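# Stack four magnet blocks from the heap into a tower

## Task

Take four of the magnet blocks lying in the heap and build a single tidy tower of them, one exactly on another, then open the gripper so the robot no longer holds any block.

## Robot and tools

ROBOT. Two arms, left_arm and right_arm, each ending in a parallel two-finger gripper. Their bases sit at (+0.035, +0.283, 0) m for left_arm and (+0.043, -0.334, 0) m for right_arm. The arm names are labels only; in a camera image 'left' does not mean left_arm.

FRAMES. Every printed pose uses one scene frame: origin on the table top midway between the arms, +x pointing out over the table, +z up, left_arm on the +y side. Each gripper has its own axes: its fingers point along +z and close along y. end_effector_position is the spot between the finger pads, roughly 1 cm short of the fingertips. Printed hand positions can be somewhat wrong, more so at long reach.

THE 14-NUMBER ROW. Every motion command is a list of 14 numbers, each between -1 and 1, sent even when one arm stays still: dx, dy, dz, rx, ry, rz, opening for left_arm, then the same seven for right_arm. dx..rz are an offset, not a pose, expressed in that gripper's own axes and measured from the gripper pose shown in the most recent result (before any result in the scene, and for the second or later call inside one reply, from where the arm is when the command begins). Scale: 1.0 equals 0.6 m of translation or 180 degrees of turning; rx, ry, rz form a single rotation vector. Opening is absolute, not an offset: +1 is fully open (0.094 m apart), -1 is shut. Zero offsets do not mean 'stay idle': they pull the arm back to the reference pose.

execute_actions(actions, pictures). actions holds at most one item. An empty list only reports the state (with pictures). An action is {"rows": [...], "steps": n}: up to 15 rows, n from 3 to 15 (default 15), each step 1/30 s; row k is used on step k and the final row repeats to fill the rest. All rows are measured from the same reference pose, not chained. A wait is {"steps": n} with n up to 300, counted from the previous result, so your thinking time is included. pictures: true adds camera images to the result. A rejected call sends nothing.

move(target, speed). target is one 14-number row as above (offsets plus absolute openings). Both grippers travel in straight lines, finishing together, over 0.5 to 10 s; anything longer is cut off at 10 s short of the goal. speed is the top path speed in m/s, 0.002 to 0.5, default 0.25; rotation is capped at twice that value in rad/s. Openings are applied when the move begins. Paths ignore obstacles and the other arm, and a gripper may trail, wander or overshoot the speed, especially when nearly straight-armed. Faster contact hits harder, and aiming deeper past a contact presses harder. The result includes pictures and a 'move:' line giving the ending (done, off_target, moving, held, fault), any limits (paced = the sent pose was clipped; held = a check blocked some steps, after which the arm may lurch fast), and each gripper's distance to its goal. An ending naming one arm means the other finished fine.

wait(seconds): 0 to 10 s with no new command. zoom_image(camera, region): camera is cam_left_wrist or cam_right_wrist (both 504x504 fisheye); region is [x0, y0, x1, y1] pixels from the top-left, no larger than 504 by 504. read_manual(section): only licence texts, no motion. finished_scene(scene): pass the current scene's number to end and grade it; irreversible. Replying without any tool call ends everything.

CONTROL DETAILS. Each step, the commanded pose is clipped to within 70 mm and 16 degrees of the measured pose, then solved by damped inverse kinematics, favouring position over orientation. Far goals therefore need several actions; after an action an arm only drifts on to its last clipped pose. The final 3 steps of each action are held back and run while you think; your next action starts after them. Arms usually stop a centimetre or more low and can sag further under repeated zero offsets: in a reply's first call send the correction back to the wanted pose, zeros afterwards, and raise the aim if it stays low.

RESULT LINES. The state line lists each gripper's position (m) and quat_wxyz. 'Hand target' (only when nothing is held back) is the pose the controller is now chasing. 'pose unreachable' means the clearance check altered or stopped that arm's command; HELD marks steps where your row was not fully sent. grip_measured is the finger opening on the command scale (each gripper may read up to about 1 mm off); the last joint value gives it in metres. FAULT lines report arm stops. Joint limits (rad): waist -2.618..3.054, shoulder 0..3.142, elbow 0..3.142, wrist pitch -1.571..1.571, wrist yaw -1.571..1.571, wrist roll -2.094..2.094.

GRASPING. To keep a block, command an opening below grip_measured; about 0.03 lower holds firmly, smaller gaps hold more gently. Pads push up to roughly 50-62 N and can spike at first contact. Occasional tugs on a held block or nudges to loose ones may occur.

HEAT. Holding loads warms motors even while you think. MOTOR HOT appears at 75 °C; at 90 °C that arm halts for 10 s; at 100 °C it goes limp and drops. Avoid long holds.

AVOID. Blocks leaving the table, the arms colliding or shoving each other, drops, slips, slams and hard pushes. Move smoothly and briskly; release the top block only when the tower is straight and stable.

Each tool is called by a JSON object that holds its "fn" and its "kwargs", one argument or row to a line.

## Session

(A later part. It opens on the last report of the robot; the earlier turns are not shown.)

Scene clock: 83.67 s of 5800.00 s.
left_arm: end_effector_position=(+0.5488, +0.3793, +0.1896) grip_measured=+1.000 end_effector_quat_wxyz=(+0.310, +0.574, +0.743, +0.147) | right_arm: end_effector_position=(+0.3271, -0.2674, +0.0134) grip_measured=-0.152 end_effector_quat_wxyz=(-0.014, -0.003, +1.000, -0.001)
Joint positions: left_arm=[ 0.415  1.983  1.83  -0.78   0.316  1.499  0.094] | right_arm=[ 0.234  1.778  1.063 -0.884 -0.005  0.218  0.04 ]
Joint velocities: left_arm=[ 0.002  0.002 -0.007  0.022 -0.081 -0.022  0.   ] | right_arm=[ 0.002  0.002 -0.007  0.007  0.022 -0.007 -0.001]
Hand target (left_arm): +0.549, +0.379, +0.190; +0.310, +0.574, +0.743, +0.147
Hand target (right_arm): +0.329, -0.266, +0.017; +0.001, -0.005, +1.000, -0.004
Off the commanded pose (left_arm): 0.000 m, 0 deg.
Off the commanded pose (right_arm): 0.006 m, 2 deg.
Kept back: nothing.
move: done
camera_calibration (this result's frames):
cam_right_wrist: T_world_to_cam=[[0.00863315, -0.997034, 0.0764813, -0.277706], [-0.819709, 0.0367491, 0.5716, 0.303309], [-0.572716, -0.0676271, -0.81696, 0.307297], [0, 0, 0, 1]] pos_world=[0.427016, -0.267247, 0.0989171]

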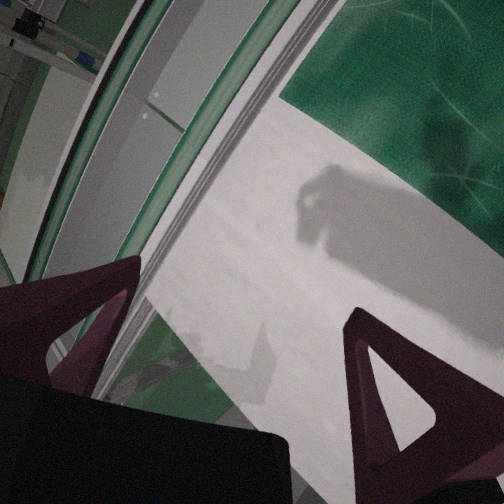

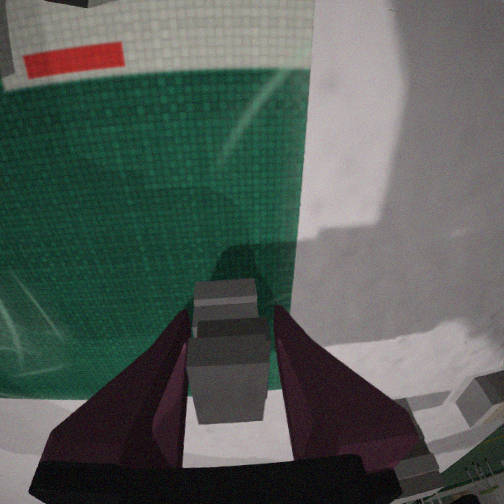

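{"fn": "move", "kwargs": {
  "target": [0,0,0,0,0,0,1, 0,0,0,0,0,0,-0.5]
}}

{"fn": "move", "kwargs": {
  "target": [0,0,0,0,0,0,1, 0,0,0,0,0,0,0.25]
}}

{"fn": "move", "kwargs": {
  "target": [0,0,0,0,0,0,1, -0.015,0,-0.1,0,-0.018,0,0.25],
  "speed": 0.15
}}

{"fn": "move", "kwargs": {
  "target": [0,0,0,0,0,0,1, -0.005,0,-0.01,0.005,-0.005,0.5,0.25],
  "speed": 0.4
}}

Scene clock: 84.60 s of 5800.00 s.
left_arm: end_effector_position=(+0.5488, +0.3793, +0.1896) grip_measured=+1.000 end_effector_quat_wxyz=(+0.310, +0.574, +0.743, +0.147) | right_arm: end_effector_position=(+0.3273, -0.2672, +0.0133) grip_measured=-0.466 end_effector_quat_wxyz=(-0.014, -0.003, +1.000, -0.000)
Joint positions: left_arm=[ 0.415  1.983  1.83  -0.78   0.316  1.499  0.094] | right_arm=[ 0.234  1.778  1.063 -0.883 -0.006  0.218  0.025]
Joint velocities: left_arm=[-0.002 -0.002 -0.007  0.022 -0.022  0.037  0.   ] | right_arm=[-0.007  0.002  0.002  0.022  0.007 -0.007  0.   ]
Hand target (left_arm): +0.549, +0.379, +0.190; +0.310, +0.574, +0.743, +0.147
Hand target (right_arm): +0.327, -0.267, +0.013; -0.014, -0.003, +1.000, -0.001
Off the commanded pose (left_arm): 0.000 m, 0 deg.
Off the commanded pose (right_arm): 0.000 m, 0 deg.
Kept back: nothing.
move: done
camera_calibration (this result's frames):
cam_right_wrist: T_world_to_cam=[[0.00854027, -0.99711, 0.0754943, -0.277489], [-0.820248, 0.0361962, 0.570861, 0.303547], [-0.571944, -0.0667994, -0.817569, 0.307422], [0, 0, 0, 1]] pos_world=[0.427182, -0.267138, 0.0990044]

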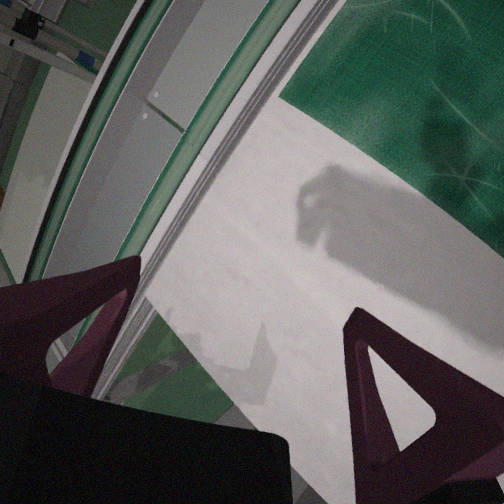

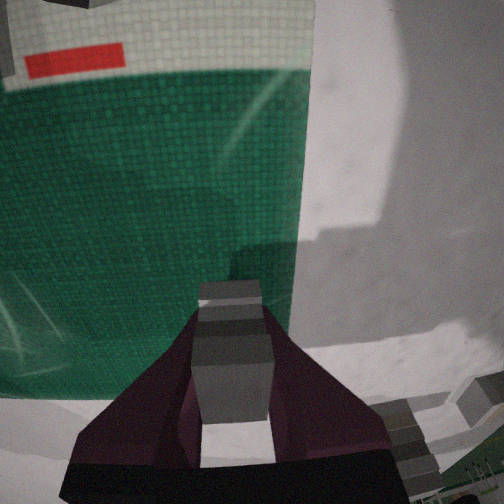

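Scene clock: 85.10 s of 5800.00 s.
left_arm: end_effector_position=(+0.5488, +0.3793, +0.1896) grip_measured=+1.000 end_effector_quat_wxyz=(+0.310, +0.574, +0.743, +0.147) | right_arm: end_effector_position=(+0.3273, -0.2672, +0.0133) grip_measured=+0.248 end_effector_quat_wxyz=(-0.014, -0.003, +1.000, -0.000)
Joint positions: left_arm=[ 0.415  1.983  1.83  -0.78   0.316  1.499  0.094] | right_arm=[ 0.234  1.778  1.063 -0.883 -0.006  0.218  0.059]
Joint velocities: left_arm=[-0.002  0.007  0.002 -0.066  0.022  0.007  0.   ] | right_arm=[-0.007 -0.002 -0.012  0.007  0.066 -0.095  0.   ]
Hand target (left_arm): +0.549, +0.379, +0.190; +0.310, +0.574, +0.743, +0.147
Hand target (right_arm): +0.327, -0.267, +0.013; -0.014, -0.003, +1.000, -0.000
Off the commanded pose (left_arm): 0.000 m, 0 deg.
Off the commanded pose (right_arm): 0.000 m, 0 deg.
Kept back: nothing.
move: done
camera_calibration (this result's frames):
cam_right_wrist: T_world_to_cam=[[0.00854027, -0.99711, 0.0754943, -0.277489], [-0.820248, 0.0361962, 0.570861, 0.303547], [-0.571944, -0.0667994, -0.817569, 0.307422], [0, 0, 0, 1]] pos_world=[0.427182, -0.267138, 0.0990044]

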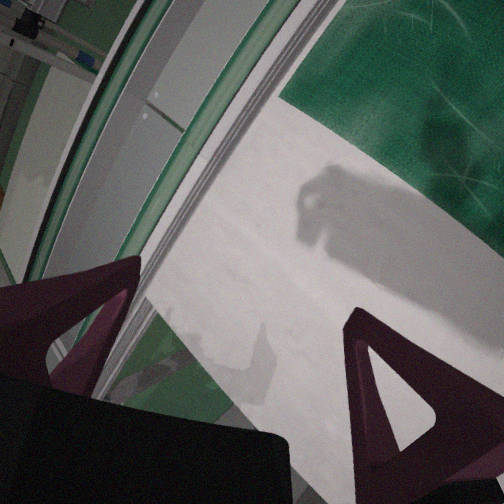

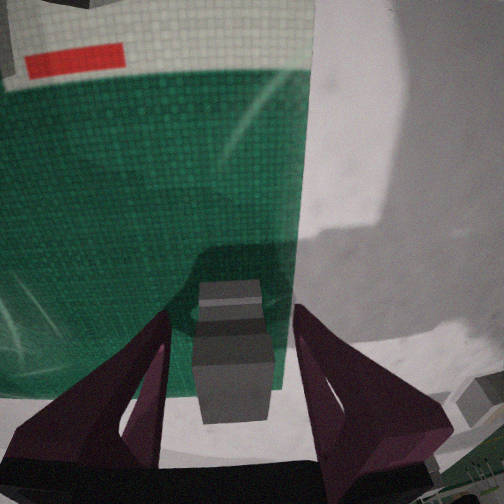

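Scene clock: 86.13 s of 5800.00 s.
left_arm: end_effector_position=(+0.5488, +0.3793, +0.1896) grip_measured=+1.000 end_effector_quat_wxyz=(+0.310, +0.574, +0.743, +0.147) | right_arm: end_effector_position=(+0.3297, -0.2666, +0.0624) grip_measured=+0.248 end_effector_quat_wxyz=(-0.004, -0.003, +1.000, +0.002)
Joint positions: left_arm=[ 0.415  1.983  1.83  -0.78   0.316  1.499  0.094] | right_arm=[ 0.234  1.698  1.178 -1.058 -0.006  0.218  0.059]
Joint velocities: left_arm=[-0.002 -0.002 -0.007 -0.037 -0.007  0.022  0.   ] | right_arm=[-0.002  0.002 -0.007 -0.007 -0.007 -0.037  0.   ]
Hand target (left_arm): +0.549, +0.379, +0.190; +0.310, +0.574, +0.743, +0.147
Hand target (right_arm): +0.337, -0.266, +0.073; +0.014, -0.003, +1.000, -0.000
Off the commanded pose (left_arm): 0.000 m, 0 deg.
Off the commanded pose (right_arm): 0.014 m, 2 deg.
Kept back: nothing.
move: off_target (right_arm)
camera_calibration (this result's frames):
cam_right_wrist: T_world_to_cam=[[0.00709475, -0.997439, 0.0711645, -0.280006], [-0.831343, 0.0336658, 0.554739, 0.281494], [-0.555715, -0.0630978, -0.828975, 0.345267], [0, 0, 0, 1]] pos_world=[0.427874, -0.26698, 0.149988]

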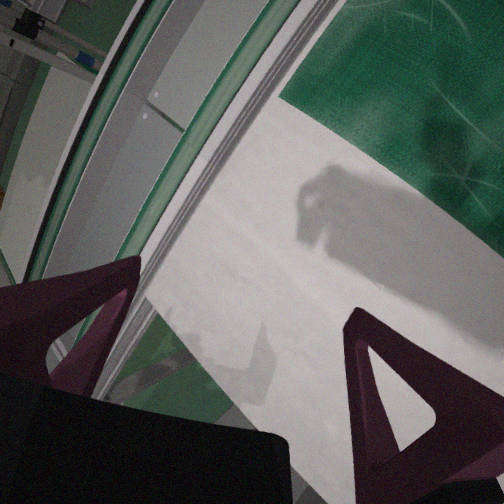

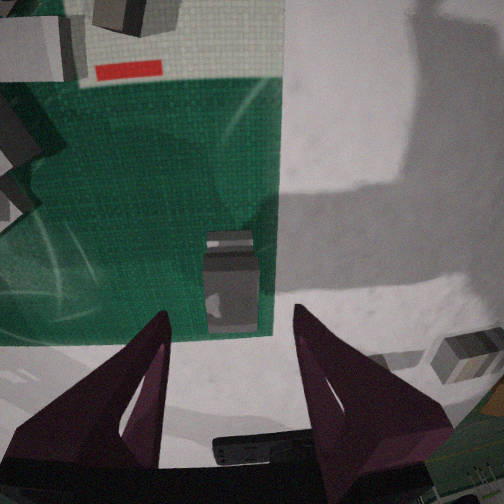

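Scene clock: 88.77 s of 5800.00 s.
left_arm: end_effector_position=(+0.5488, +0.3793, +0.1896) grip_measured=+1.000 end_effector_quat_wxyz=(+0.310, +0.574, +0.743, +0.147) | right_arm: end_effector_position=(+0.3265, -0.2674, +0.0624) grip_measured=+0.248 end_effector_quat_wxyz=(-0.008, +0.705, +0.709, -0.007)
Joint positions: left_arm=[ 0.415  1.983  1.83  -0.78   0.316  1.499  0.094] | right_arm=[ 0.234  1.698  1.178 -1.071 -0.006  1.789  0.059]
Joint velocities: left_arm=[-0.022  0.002  0.017 -0.022 -0.081 -0.022  0.   ] | right_arm=[ 0.002  0.007  0.002  0.066 -0.022 -0.007  0.001]
Hand target (left_arm): +0.549, +0.379, +0.190; +0.310, +0.574, +0.743, +0.147
Hand target (right_arm): +0.333, -0.267, +0.068; +0.003, +0.705, +0.709, -0.008
Off the commanded pose (left_arm): 0.000 m, 0 deg.
Off the commanded pose (right_arm): 0.009 m, 1 deg.
Kept back: nothing.
move: done
camera_calibration (this result's frames):
cam_right_wrist: T_world_to_cam=[[-0.995346, -0.00645478, 0.0961455, 0.309955], [0.0475261, 0.835076, 0.548078, 0.206538], [-0.0838265, 0.550096, -0.830883, 0.353455], [0, 0, 0, 1]] pos_world=[0.328325, -0.364909, 0.15068]

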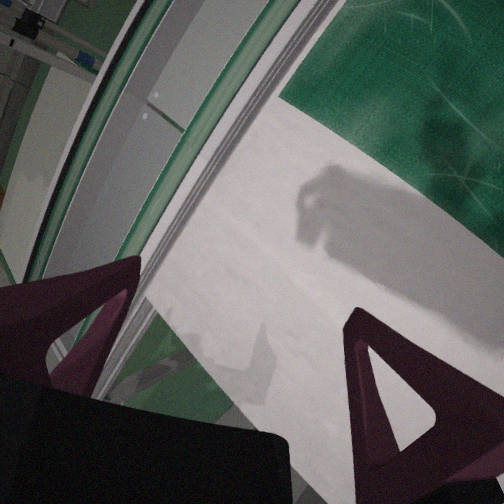

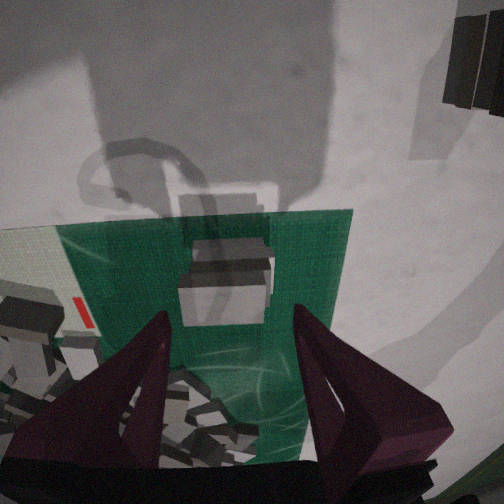

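{"fn": "move", "kwargs": {
  "target": [0,0,0,0,0,0,1, 0,0.007,0.08,-0.009,0,0,0.3],
  "speed": 0.08
}}

{"fn": "move", "kwargs": {
  "target": [0,0,0,0,0,0,1, 0,0,0,0,0,0,-0.19]
}}

{"fn": "move", "kwargs": {
  "target": [0,0,0,0,0,0,1, 0,0,0,0,0,0,0.3]
}}

{"fn": "move", "kwargs": {
  "target": [0,0,0,0,0,0,1, 0,0.015,-0.12,-0.012,0,0,0.3],
  "speed": 0.15
}}

{"fn": "zoom_image", "kwargs": {
  "camera": "cam_right_wrist",
  "region": [140,170,320,350]
}}

Scene clock: 90.10 s of 5800.00 s.
left_arm: end_effector_position=(+0.5488, +0.3793, +0.1896) grip_measured=+1.000 end_effector_quat_wxyz=(+0.310, +0.574, +0.743, +0.147) | right_arm: end_effector_position=(+0.3326, -0.2660, +0.0187) grip_measured=+0.298 end_effector_quat_wxyz=(+0.002, +0.706, +0.708, +0.008)
Joint positions: left_arm=[ 0.415  1.983  1.83  -0.78   0.316  1.499  0.094] | right_arm=[ 0.234  1.749  1.052 -0.857 -0.006  1.791  0.061]
Joint velocities: left_arm=[ 0.012 -0.002  0.002  0.007  0.007  0.066  0.   ] | right_arm=[ 0.002 -0.002  0.022 -0.066  0.007 -0.037 -0.001]
Hand target (left_arm): +0.549, +0.379, +0.190; +0.310, +0.574, +0.743, +0.147
Hand target (right_arm): +0.330, -0.268, +0.015; +0.002, +0.705, +0.709, +0.003
Off the commanded pose (left_arm): 0.000 m, 0 deg.
Off the commanded pose (right_arm): 0.005 m, 1 deg.
Kept back: nothing.
move: done
camera_calibration (this result's frames):
cam_right_wrist: T_world_to_cam=[[-0.998133, -0.00480531, 0.0608905, 0.322258], [0.0299292, 0.830542, 0.556152, 0.233572], [-0.0532446, 0.556936, -0.828847, 0.308446], [0, 0, 0, 1]] pos_world=[0.331089, -0.364227, 0.106131]

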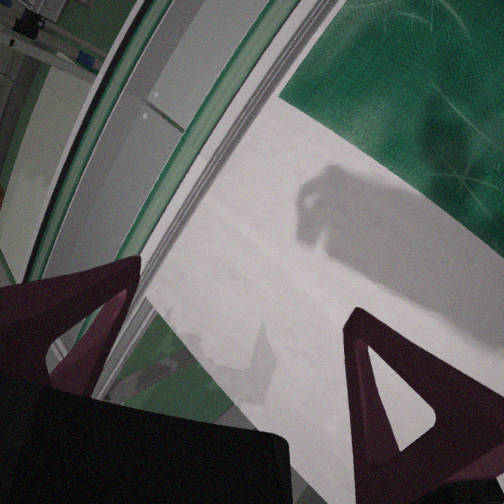

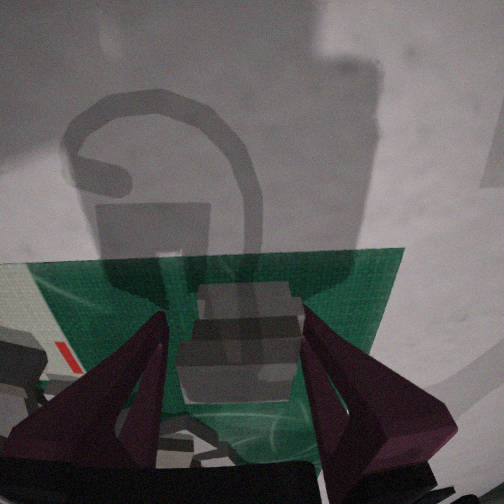

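Scene clock: 90.60 s of 5800.00 s.
left_arm: end_effector_position=(+0.5488, +0.3793, +0.1896) grip_measured=+1.000 end_effector_quat_wxyz=(+0.310, +0.574, +0.743, +0.147) | right_arm: end_effector_position=(+0.3326, -0.2656, +0.0187) grip_measured=-0.139 end_effector_quat_wxyz=(+0.001, +0.706, +0.708, +0.009)
Joint positions: left_arm=[ 0.415  1.983  1.83  -0.78   0.316  1.499  0.094] | right_arm=[ 0.234  1.749  1.052 -0.857 -0.008  1.791  0.04 ]
Joint velocities: left_arm=[-0.012 -0.017 -0.007 -0.051  0.037 -0.037  0.   ] | right_arm=[-0.007  0.017  0.002 -0.022  0.007  0.007 -0.001]
Hand target (left_arm): +0.549, +0.379, +0.190; +0.310, +0.574, +0.743, +0.147
Hand target (right_arm): +0.333, -0.266, +0.019; +0.002, +0.706, +0.708, +0.008
Off the commanded pose (left_arm): 0.000 m, 0 deg.
Off the commanded pose (right_arm): 0.000 m, 0 deg.
Kept back: nothing.
move: done
camera_calibration (this result's frames):
cam_right_wrist: T_world_to_cam=[[-0.99813, -0.00495474, 0.0609331, 0.322234], [0.0299325, 0.82946, 0.557764, 0.232958], [-0.0533051, 0.558544, -0.82776, 0.308681], [0, 0, 0, 1]] pos_world=[0.331113, -0.364045, 0.105944]

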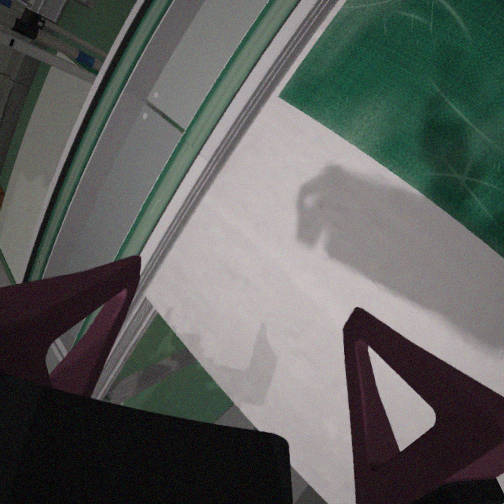

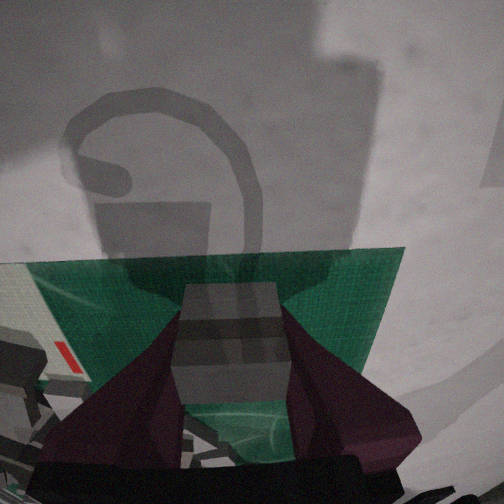

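Scene clock: 91.10 s of 5800.00 s.
left_arm: end_effector_position=(+0.5488, +0.3793, +0.1896) grip_measured=+1.000 end_effector_quat_wxyz=(+0.310, +0.574, +0.743, +0.147) | right_arm: end_effector_position=(+0.3328, -0.2655, +0.0187) grip_measured=+0.298 end_effector_quat_wxyz=(+0.001, +0.706, +0.708, +0.009)
Joint positions: left_arm=[ 0.415  1.983  1.83  -0.78   0.316  1.499  0.094] | right_arm=[ 0.234  1.749  1.052 -0.856 -0.008  1.791  0.061]
Joint velocities: left_arm=[-0.012 -0.017 -0.012 -0.066 -0.037 -0.081  0.   ] | right_arm=[-0.022 -0.002  0.002 -0.022 -0.007  0.022 -0.   ]
Hand target (left_arm): +0.549, +0.379, +0.190; +0.310, +0.574, +0.743, +0.147
Hand target (right_arm): +0.333, -0.266, +0.019; +0.001, +0.706, +0.708, +0.009
Off the commanded pose (left_arm): 0.000 m, 0 deg.
Off the commanded pose (right_arm): 0.000 m, 0 deg.
Kept back: nothing.
move: done
camera_calibration (this result's frames):
cam_right_wrist: T_world_to_cam=[[-0.998169, -0.00499397, 0.0602726, 0.322419], [0.0295594, 0.829158, 0.558232, 0.232896], [-0.0527633, 0.558992, -0.827492, 0.308566], [0, 0, 0, 1]] pos_world=[0.331226, -0.363983, 0.105893]

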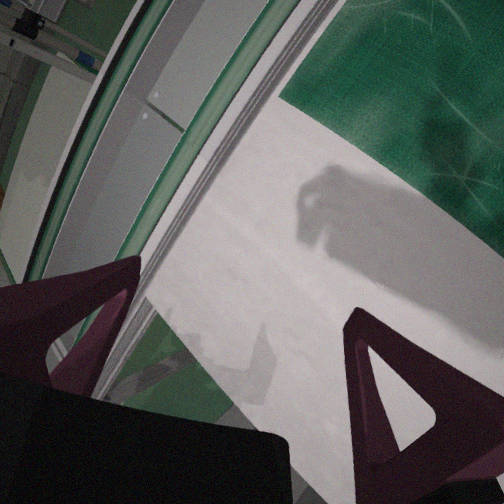

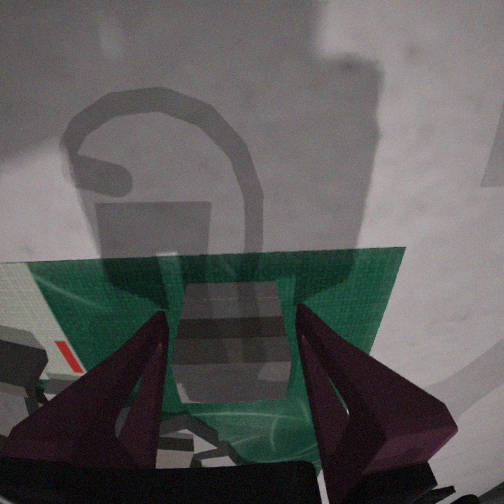

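Scene clock: 92.20 s of 5800.00 s.
left_arm: end_effector_position=(+0.5488, +0.3793, +0.1896) grip_measured=+1.000 end_effector_quat_wxyz=(+0.310, +0.574, +0.743, +0.147) | right_arm: end_effector_position=(+0.3361, -0.2647, +0.0799) grip_measured=+0.298 end_effector_quat_wxyz=(+0.005, +0.706, +0.708, +0.016)
Joint positions: left_arm=[ 0.415  1.983  1.83  -0.78   0.316  1.499  0.094] | right_arm=[ 0.234  1.671  1.219 -1.087 -0.008  1.791  0.061]
Joint velocities: left_arm=[-0.007  0.007 -0.012  0.022 -0.022  0.007  0.   ] | right_arm=[-0.002  0.007  0.012 -0.007 -0.022  0.037  0.   ]
Hand target (left_arm): +0.549, +0.379, +0.190; +0.310, +0.574, +0.743, +0.147
Hand target (right_arm): +0.340, -0.265, +0.090; +0.015, +0.705, +0.708, +0.023
Off the commanded pose (left_arm): 0.000 m, 0 deg.
Off the commanded pose (right_arm): 0.012 m, 1 deg.
Kept back: nothing.
move: off_target (right_arm)
camera_calibration (this result's frames):
cam_right_wrist: T_world_to_cam=[[-0.998939, -0.00516939, 0.0457714, 0.323434], [0.0214395, 0.827306, 0.561343, 0.199958], [-0.0407688, 0.561728, -0.826317, 0.355609], [0, 0, 0, 1]] pos_world=[0.333301, -0.36351, 0.166796]

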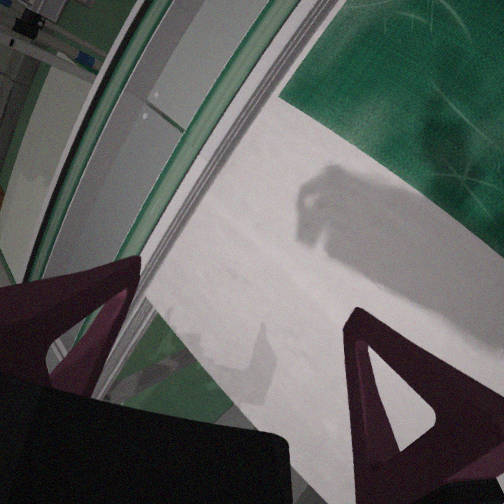

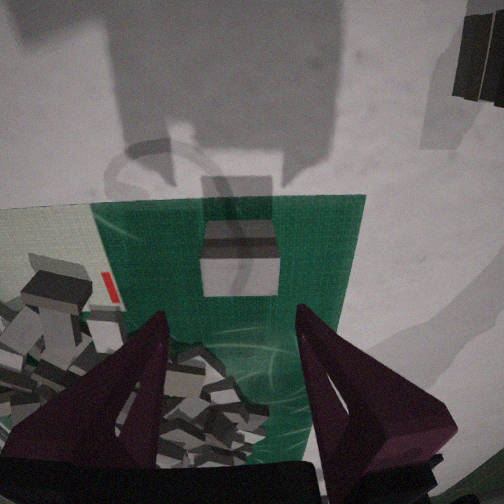

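Region (140, 170, 320, 350) of cam_right_wrist's 504x504 image, scaled by 2.800, with more detail than that image has.

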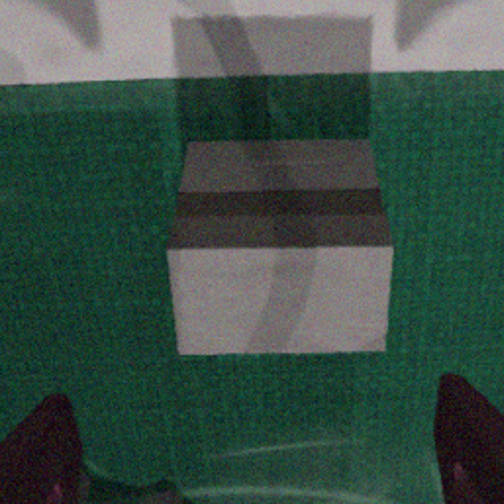

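{"fn": "finished_scene", "kwargs": {
  "scene": 1
}}

The scene is finished: the task was done.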